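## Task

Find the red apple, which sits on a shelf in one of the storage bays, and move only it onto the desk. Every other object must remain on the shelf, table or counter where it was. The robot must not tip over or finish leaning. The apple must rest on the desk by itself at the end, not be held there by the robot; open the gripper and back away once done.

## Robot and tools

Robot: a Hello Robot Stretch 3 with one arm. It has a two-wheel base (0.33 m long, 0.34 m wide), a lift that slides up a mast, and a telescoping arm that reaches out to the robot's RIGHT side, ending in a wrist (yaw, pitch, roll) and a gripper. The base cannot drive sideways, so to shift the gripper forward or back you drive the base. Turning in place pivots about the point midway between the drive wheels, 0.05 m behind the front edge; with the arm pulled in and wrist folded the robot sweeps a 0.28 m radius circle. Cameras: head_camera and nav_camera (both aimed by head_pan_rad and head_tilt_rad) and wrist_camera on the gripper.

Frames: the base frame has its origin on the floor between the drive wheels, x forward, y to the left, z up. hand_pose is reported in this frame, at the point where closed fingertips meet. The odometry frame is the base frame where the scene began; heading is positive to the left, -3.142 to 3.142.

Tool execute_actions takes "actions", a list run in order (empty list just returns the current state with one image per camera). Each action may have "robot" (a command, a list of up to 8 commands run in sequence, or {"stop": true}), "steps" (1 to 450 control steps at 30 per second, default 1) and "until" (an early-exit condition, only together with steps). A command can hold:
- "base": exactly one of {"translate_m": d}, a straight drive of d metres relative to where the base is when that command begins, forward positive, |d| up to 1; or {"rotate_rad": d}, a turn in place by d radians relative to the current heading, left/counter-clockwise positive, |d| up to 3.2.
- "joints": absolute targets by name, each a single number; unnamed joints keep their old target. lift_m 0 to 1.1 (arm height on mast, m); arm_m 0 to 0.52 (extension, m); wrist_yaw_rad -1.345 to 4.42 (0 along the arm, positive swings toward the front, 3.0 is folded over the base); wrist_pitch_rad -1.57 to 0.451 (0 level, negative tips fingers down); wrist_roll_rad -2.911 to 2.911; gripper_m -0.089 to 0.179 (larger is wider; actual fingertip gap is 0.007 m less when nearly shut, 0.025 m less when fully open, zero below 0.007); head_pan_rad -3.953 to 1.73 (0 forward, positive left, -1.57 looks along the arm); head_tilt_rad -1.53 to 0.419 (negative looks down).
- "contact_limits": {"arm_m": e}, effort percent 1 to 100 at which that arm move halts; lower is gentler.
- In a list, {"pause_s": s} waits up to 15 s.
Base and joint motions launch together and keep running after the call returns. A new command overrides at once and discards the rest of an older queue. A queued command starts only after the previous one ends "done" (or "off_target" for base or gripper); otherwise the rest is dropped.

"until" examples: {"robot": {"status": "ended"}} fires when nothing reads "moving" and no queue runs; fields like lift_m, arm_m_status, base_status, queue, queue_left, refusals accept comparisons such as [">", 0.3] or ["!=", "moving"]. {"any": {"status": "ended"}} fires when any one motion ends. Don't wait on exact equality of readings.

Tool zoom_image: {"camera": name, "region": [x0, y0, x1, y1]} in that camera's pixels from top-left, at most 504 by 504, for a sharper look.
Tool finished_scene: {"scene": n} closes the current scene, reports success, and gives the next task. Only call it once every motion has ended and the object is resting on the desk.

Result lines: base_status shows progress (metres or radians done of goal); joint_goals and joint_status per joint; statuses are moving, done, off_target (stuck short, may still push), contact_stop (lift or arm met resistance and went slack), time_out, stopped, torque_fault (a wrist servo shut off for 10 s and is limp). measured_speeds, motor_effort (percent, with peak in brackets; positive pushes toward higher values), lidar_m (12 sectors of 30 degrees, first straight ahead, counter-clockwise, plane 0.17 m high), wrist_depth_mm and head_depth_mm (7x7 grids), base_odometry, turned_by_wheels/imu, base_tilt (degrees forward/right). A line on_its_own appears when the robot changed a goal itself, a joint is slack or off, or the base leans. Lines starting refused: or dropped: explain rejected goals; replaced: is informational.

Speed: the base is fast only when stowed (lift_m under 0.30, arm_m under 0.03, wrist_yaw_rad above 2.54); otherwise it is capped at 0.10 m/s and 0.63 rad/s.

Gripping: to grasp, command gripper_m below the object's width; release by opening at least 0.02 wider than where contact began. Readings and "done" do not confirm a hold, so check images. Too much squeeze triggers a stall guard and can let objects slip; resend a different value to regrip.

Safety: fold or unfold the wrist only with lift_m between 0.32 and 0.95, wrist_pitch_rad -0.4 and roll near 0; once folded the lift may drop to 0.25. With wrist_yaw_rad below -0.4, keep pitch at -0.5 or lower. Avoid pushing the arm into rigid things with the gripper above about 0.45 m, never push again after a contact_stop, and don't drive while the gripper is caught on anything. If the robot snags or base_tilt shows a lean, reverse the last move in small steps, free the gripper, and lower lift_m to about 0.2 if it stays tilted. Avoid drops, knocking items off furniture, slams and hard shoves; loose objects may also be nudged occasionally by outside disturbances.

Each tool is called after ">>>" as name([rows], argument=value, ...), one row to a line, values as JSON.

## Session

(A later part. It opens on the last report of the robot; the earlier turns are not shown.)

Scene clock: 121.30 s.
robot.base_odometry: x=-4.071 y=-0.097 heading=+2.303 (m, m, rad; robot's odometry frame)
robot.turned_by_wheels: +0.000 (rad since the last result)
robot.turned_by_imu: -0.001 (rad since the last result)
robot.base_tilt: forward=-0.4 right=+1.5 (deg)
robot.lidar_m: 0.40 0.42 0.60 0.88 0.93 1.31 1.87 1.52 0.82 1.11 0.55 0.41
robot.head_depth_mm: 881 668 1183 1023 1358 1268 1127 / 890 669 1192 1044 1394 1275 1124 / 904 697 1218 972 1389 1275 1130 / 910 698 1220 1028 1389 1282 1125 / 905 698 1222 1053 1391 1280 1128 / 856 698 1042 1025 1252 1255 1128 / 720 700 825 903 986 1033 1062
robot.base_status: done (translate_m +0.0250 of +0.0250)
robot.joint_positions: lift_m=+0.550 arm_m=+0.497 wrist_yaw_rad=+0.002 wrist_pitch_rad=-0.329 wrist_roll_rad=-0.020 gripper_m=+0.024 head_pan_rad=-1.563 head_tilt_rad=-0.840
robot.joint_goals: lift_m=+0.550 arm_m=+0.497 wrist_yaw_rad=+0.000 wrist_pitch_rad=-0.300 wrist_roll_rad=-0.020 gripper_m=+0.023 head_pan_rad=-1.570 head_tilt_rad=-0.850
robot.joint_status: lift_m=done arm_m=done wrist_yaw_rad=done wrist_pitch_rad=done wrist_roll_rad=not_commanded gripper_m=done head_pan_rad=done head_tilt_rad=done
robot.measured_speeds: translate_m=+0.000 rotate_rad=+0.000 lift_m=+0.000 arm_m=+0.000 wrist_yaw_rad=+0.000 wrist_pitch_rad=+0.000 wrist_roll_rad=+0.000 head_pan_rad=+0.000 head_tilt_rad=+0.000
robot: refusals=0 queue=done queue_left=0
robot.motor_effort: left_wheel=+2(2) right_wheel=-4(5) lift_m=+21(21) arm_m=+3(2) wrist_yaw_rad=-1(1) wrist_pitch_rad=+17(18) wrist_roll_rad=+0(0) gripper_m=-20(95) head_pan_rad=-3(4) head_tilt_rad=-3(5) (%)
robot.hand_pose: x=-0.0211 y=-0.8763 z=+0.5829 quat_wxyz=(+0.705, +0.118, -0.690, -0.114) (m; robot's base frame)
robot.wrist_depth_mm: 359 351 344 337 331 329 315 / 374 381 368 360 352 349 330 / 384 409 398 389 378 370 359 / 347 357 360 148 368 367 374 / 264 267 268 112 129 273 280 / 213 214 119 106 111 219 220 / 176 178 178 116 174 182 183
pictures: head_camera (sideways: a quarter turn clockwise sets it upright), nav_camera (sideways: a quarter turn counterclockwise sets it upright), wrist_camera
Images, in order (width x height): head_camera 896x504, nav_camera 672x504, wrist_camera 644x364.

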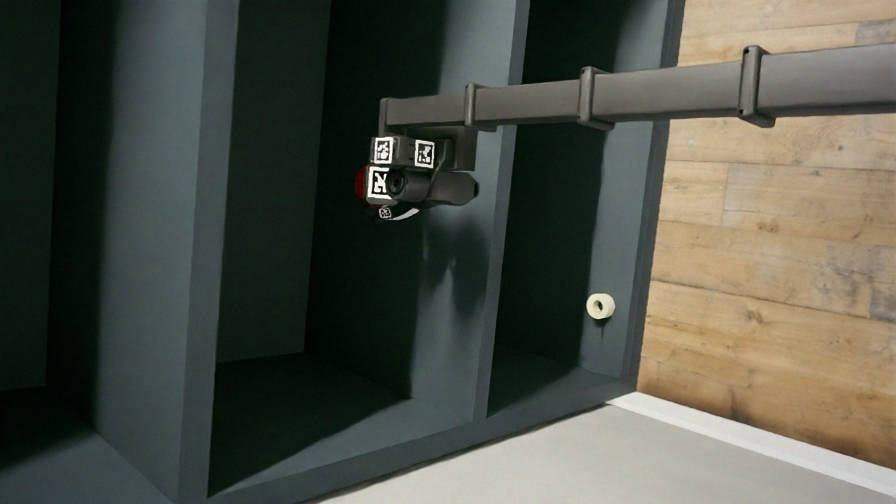

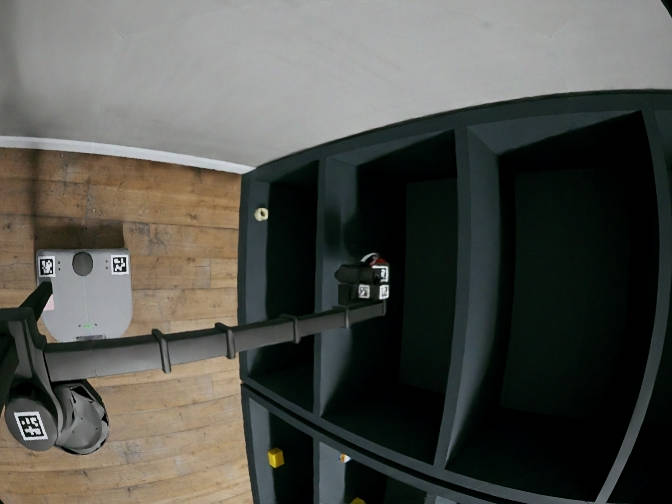

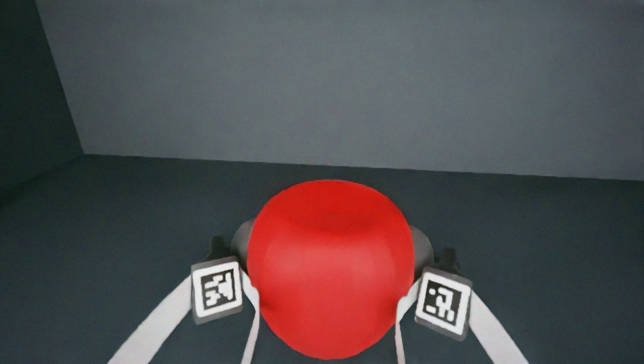

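>>> execute_actions([
  {"robot":[{"joints":{"arm_m":0}},{"joints":{"wrist_yaw_rad":2.7,"wrist_pitch_rad":-0.4}},{"joints":{"lift_m":0.28}},{"base":{"rotate_rad":3.16},"joints":{"head_pan_rad":0,"head_tilt_rad":-0.7}},{"base":{"translate_m":1.0}},{"base":{"translate_m":0.5}}],"steps":450,"until":{"robot":{"status":"ended"}}},
  {"steps":450,"until":{"robot":{"status":"ended"}}},
])

Scene clock: 160.47 s.
robot.base_odometry: x=-3.047 y=-1.194 heading=-0.820 (m, m, rad; robot's odometry frame)
robot.turned_by_wheels: +3.160 (rad since the last result)
robot.turned_by_imu: +3.163 (rad since the last result)
robot.base_tilt: forward=-0.4 right=+1.5 (deg)
robot.lidar_m: 1.21 1.31 2.72 0.62 1.12 1.09 1.89 1.28 0.96 0.93 0.52 0.65
robot.head_depth_mm: 1499 1137 1904 1885 1639 1377 1182 / 1527 1139 1945 2026 1643 1384 1185 / 1528 1220 1971 2038 1643 1372 1183 / 1557 1221 1949 1966 1639 1369 1178 / 1569 1217 1526 2018 1649 1362 1182 / 1576 1216 1947 1934 1636 1363 1176 / 1575 1208 2041 1865 1628 1361 1177
robot.base_status: done (translate_m +0.5000 of +0.5000)
robot.joint_positions: lift_m=+0.280 arm_m=+0.003 wrist_yaw_rad=+2.698 wrist_pitch_rad=-0.428 wrist_roll_rad=-0.020 gripper_m=+0.027 head_pan_rad=-0.007 head_tilt_rad=-0.704
robot.joint_goals: lift_m=+0.280 arm_m=+0.000 wrist_yaw_rad=+2.700 wrist_pitch_rad=-0.400 wrist_roll_rad=-0.020 gripper_m=+0.026 head_pan_rad=+0.000 head_tilt_rad=-0.700
robot.joint_status: lift_m=done arm_m=done wrist_yaw_rad=done wrist_pitch_rad=done wrist_roll_rad=not_commanded gripper_m=done head_pan_rad=done head_tilt_rad=done
robot.measured_speeds: translate_m=+0.000 rotate_rad=+0.000 lift_m=+0.000 arm_m=+0.000 wrist_yaw_rad=+0.000 wrist_pitch_rad=+0.000 wrist_roll_rad=+0.000 head_pan_rad=+0.000 head_tilt_rad=+0.000
robot: refusals=0 queue=done queue_left=0
robot.on_its_own: gripper_m is held at +0.026, not at your +0.020, by its stall guard, which is not easing now
robot.motor_effort: left_wheel=-3(9) right_wheel=+2(10) lift_m=+17(19) arm_m=-4(5) wrist_yaw_rad=+1(2) wrist_pitch_rad=+17(18) wrist_roll_rad=+0(0) gripper_m=-19(20) head_pan_rad=+3(49) head_tilt_rad=+2(15) (%)
robot.hand_pose: x=+0.0744 y=+0.0536 z=+0.2905 quat_wxyz=(+0.299, +0.701, -0.002, +0.648) (m; robot's base frame)
robot.wrist_depth_mm: 848 870 - - - - - / 886 923 - - - - - / 872 824 - - - - - / 652 677 754 148 781 804 806 / - 617 641 111 128 641 637 / - 532 118 107 111 518 517 / - - - 116 428 439 442
pictures: head_camera (sideways: a quarter turn clockwise sets it upright), nav_camera (sideways: a quarter turn counterclockwise sets it upright), wrist_camera
Images, in order (width x height): head_camera 896x504, nav_camera 672x504, wrist_camera 644x364.

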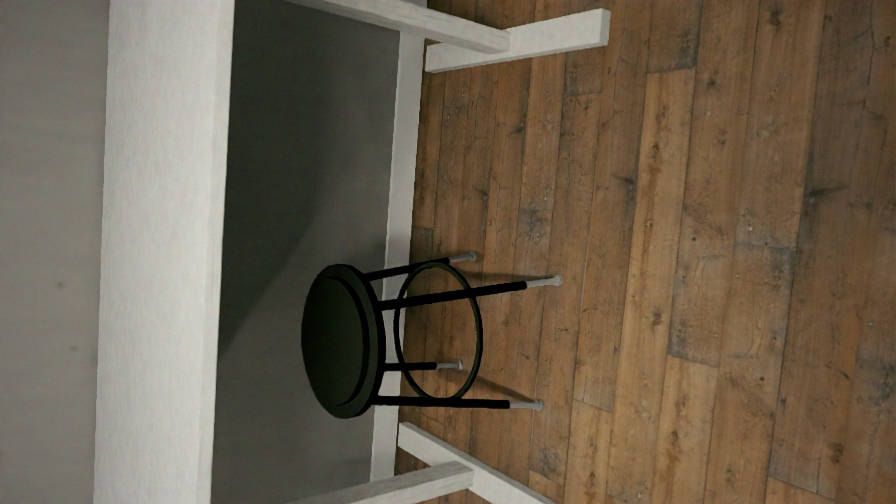

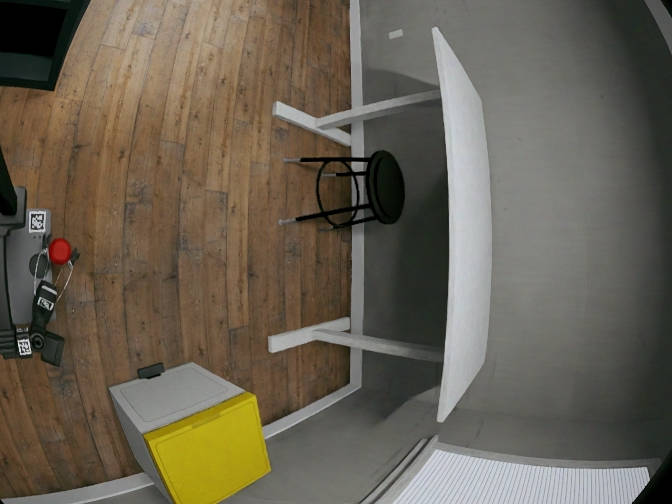

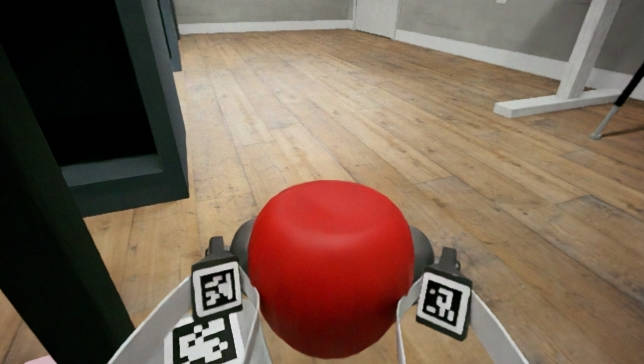

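>>> execute_actions([
  {"robot":[{"base":{"translate_m":0.62}},{"base":{"rotate_rad":1.57},"joints":{"head_pan_rad":-1.57,"head_tilt_rad":-0.6}},{"joints":{"lift_m":0.7,"wrist_yaw_rad":2.6}},{"joints":{"lift_m":1.0,"wrist_yaw_rad":0,"wrist_pitch_rad":-0.3}},{"joints":{"arm_m":0.38}}],"steps":450,"until":{"robot":{"status":"ended"}}},
  {"steps":450,"until":{"robot":{"status":"ended"}}},
])

Scene clock: 193.17 s.
robot.base_odometry: x=-2.624 y=-1.647 heading=+0.750 (m, m, rad; robot's odometry frame)
robot.turned_by_wheels: +1.570 (rad since the last result)
robot.turned_by_imu: +1.569 (rad since the last result)
robot.base_tilt: forward=-0.5 right=+1.5 (deg)
robot.lidar_m: 2.38 0.90 0.88 2.50 1.32 0.48 0.45 0.99 0.90 0.89 0.61 1.79
robot.head_depth_mm: 1010 1069 856 635 1562 1471 1245 / 1022 - 803 632 1586 1476 1231 / 1027 1110 801 630 1618 1472 1235 / 1039 1145 894 627 1639 1467 1235 / 1053 1155 888 627 993 1382 1203 / 1056 1170 886 624 962 1349 1234 / 1072 1163 883 622 986 1132 1201
robot.base_status: done (rotate_rad +1.5699 of +1.5700)
robot.joint_positions: lift_m=+1.000 arm_m=+0.380 wrist_yaw_rad=+0.001 wrist_pitch_rad=-0.335 wrist_roll_rad=-0.020 gripper_m=+0.027 head_pan_rad=-1.563 head_tilt_rad=-0.606
robot.joint_goals: lift_m=+1.000 arm_m=+0.380 wrist_yaw_rad=+0.000 wrist_pitch_rad=-0.300 wrist_roll_rad=-0.020 gripper_m=+0.026 head_pan_rad=-1.570 head_tilt_rad=-0.600
robot.joint_status: lift_m=done arm_m=done wrist_yaw_rad=done wrist_pitch_rad=done wrist_roll_rad=not_commanded gripper_m=done head_pan_rad=done head_tilt_rad=done
robot.measured_speeds: translate_m=+0.000 rotate_rad=+0.000 lift_m=+0.000 arm_m=+0.000 wrist_yaw_rad=+0.000 wrist_pitch_rad=+0.000 wrist_roll_rad=+0.000 head_pan_rad=+0.000 head_tilt_rad=+0.000
robot: refusals=0 queue=done queue_left=0
robot.on_its_own: gripper_m is held at +0.026, not at your +0.020, by its stall guard, which is not easing now
robot.motor_effort: left_wheel=-3(9) right_wheel=+2(9) lift_m=+21(20) arm_m=+3(4) wrist_yaw_rad=-1(2) wrist_pitch_rad=+21(24) wrist_roll_rad=+1(0) gripper_m=-19(19) head_pan_rad=-3(47) head_tilt_rad=+1(15) (%)
robot.hand_pose: x=-0.0212 y=-0.7587 z=+1.0316 quat_wxyz=(+0.704, +0.120, -0.690, -0.117) (m; robot's base frame)
robot.wrist_depth_mm: 601 579 577 571 555 543 535 / 656 638 610 611 591 591 579 / 631 649 635 632 623 614 611 / 422 426 433 148 444 449 445 / 321 320 321 111 129 330 331 / 255 259 118 107 112 262 267 / 214 213 215 116 211 219 221
pictures: head_camera (sideways: a quarter turn clockwise sets it upright), nav_camera (sideways: a quarter turn counterclockwise sets it upright), wrist_camera
Images, in order (width x height): head_camera 896x504, nav_camera 672x504, wrist_camera 644x364.

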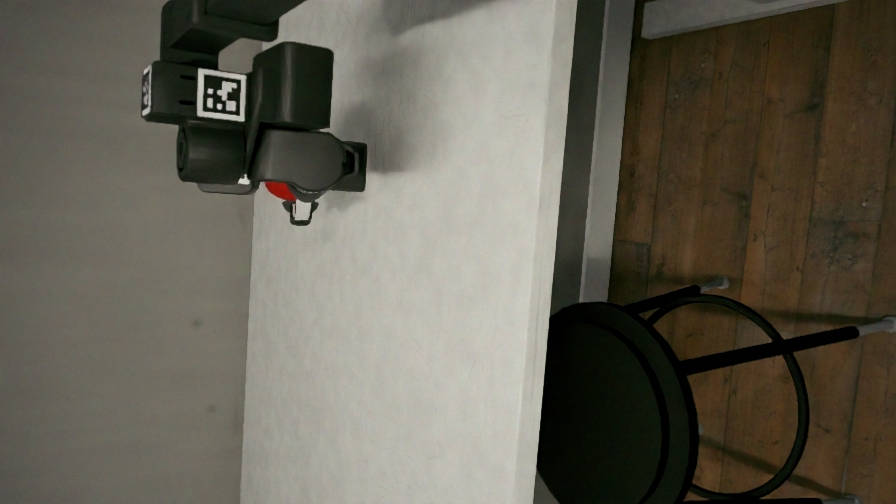

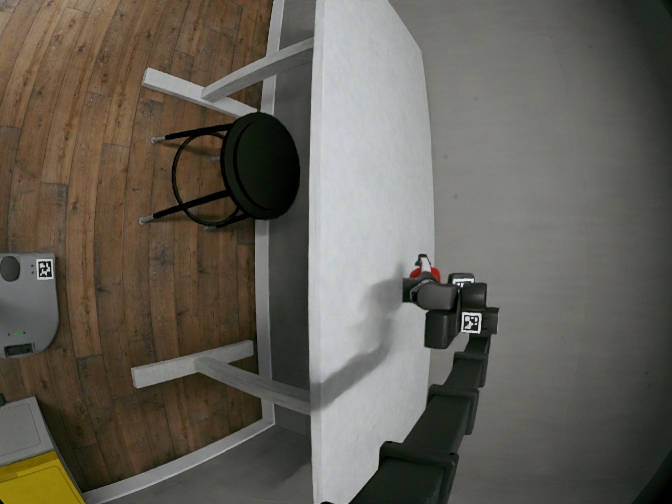

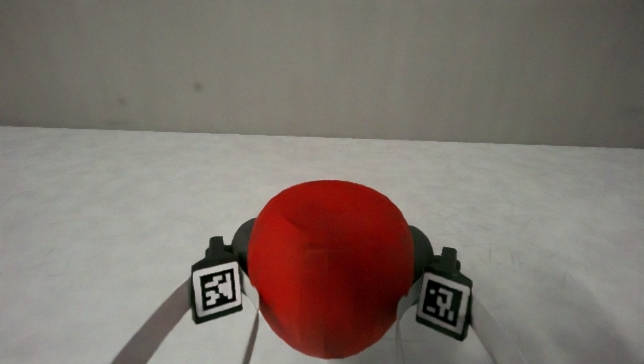

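>>> execute_actions([
  {"robot":[{"joints":{"lift_m":0.95}},{"joints":{"lift_m":0.94}},{"joints":{"gripper_m":0.15}},{"joints":{"lift_m":0.96,"arm_m":0.0}}],"steps":450,"until":{"robot":{"status":"ended"}}},
])

Scene clock: 206.50 s.
robot.base_odometry: x=-2.624 y=-1.647 heading=+0.750 (m, m, rad; robot's odometry frame)
robot.turned_by_wheels: +0.000 (rad since the last result)
robot.turned_by_imu: -0.001 (rad since the last result)
robot.base_tilt: forward=-0.4 right=+1.5 (deg)
robot.lidar_m: 2.38 0.91 0.88 2.50 1.32 0.48 0.45 0.99 0.90 0.89 0.61 1.79
robot.head_depth_mm: 1009 1105 909 634 541 - - / 1016 1119 906 633 - - - / 1030 1133 798 629 - - - / 1042 1141 896 629 1644 1422 1238 / 1049 1158 891 628 988 1390 1198 / 1062 1173 890 624 963 1346 1227 / 1072 1165 887 622 991 1134 1201
robot.base_status: done (rotate_rad +1.5699 of +1.5700)
robot.joint_positions: lift_m=+0.960 arm_m=+0.003 wrist_yaw_rad=+0.001 wrist_pitch_rad=-0.321 wrist_roll_rad=-0.020 gripper_m=+0.150 head_pan_rad=-1.563 head_tilt_rad=-0.606
robot.joint_goals: lift_m=+0.960 arm_m=+0.000 wrist_yaw_rad=+0.000 wrist_pitch_rad=-0.300 wrist_roll_rad=-0.020 gripper_m=+0.150 head_pan_rad=-1.570 head_tilt_rad=-0.600
robot.joint_status: lift_m=done arm_m=done wrist_yaw_rad=done wrist_pitch_rad=done wrist_roll_rad=not_commanded gripper_m=done head_pan_rad=done head_tilt_rad=done
robot.measured_speeds: translate_m=+0.000 rotate_rad=+0.000 lift_m=+0.000 arm_m=+0.000 wrist_yaw_rad=+0.000 wrist_pitch_rad=+0.000 wrist_roll_rad=+0.000 head_pan_rad=+0.000 head_tilt_rad=+0.000
robot: refusals=0 queue=done queue_left=0
robot.motor_effort: left_wheel=-3(3) right_wheel=+3(3) lift_m=+20(20) arm_m=-5(6) wrist_yaw_rad=+0(0) wrist_pitch_rad=+12(21) wrist_roll_rad=+0(0) gripper_m=-1(81) head_pan_rad=-4(4) head_tilt_rad=+3(3) (%)
robot.hand_pose: x=-0.0213 y=-0.3835 z=+0.9950 quat_wxyz=(+0.705, +0.115, -0.691, -0.112) (m; robot's base frame)
robot.wrist_depth_mm: 961 933 931 907 881 908 857 / - 974 943 962 929 931 896 / 536 545 538 504 563 569 596 / 350 356 357 361 368 367 377 / 262 277 265 269 272 275 278 / - - 743 - - - 244 / 852 608 673 - - - -
pictures: head_camera (sideways: a quarter turn clockwise sets it upright), nav_camera (sideways: a quarter turn counterclockwise sets it upright), wrist_camera
Images, in order (width x height): head_camera 896x504, nav_camera 672x504, wrist_camera 644x364.

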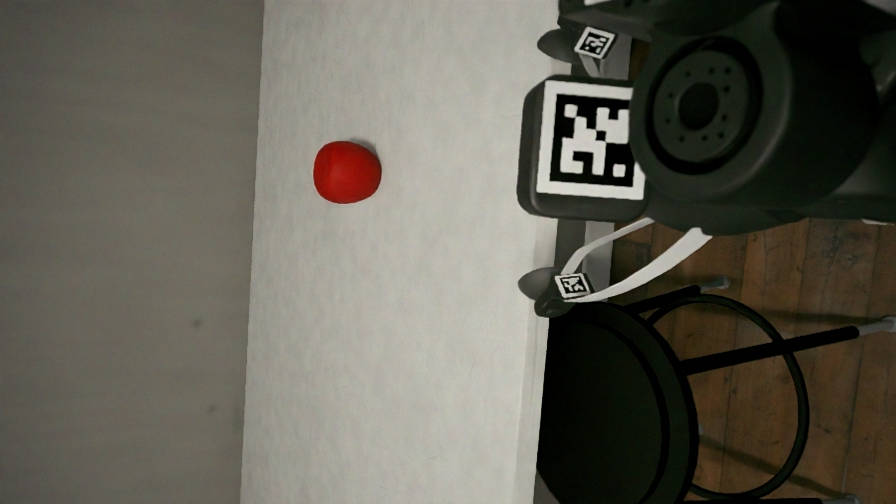

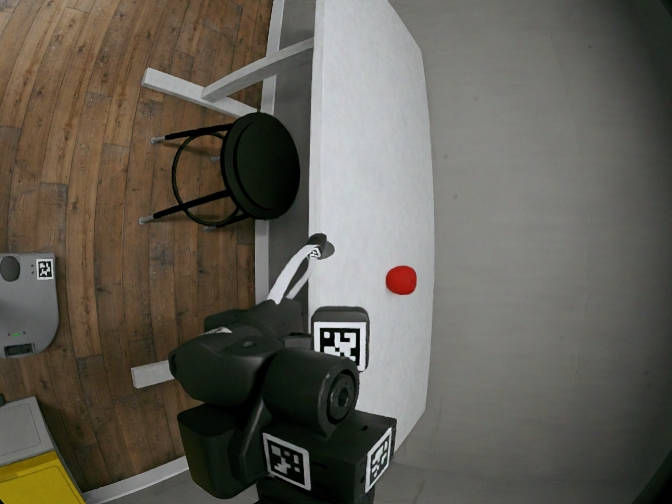

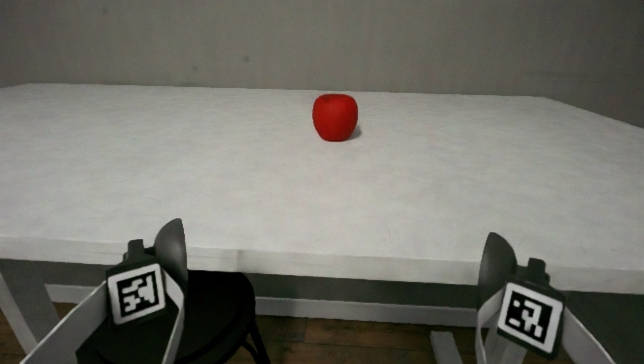

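>>> finished_scene(scene=2)

The scene is finished: the task was done.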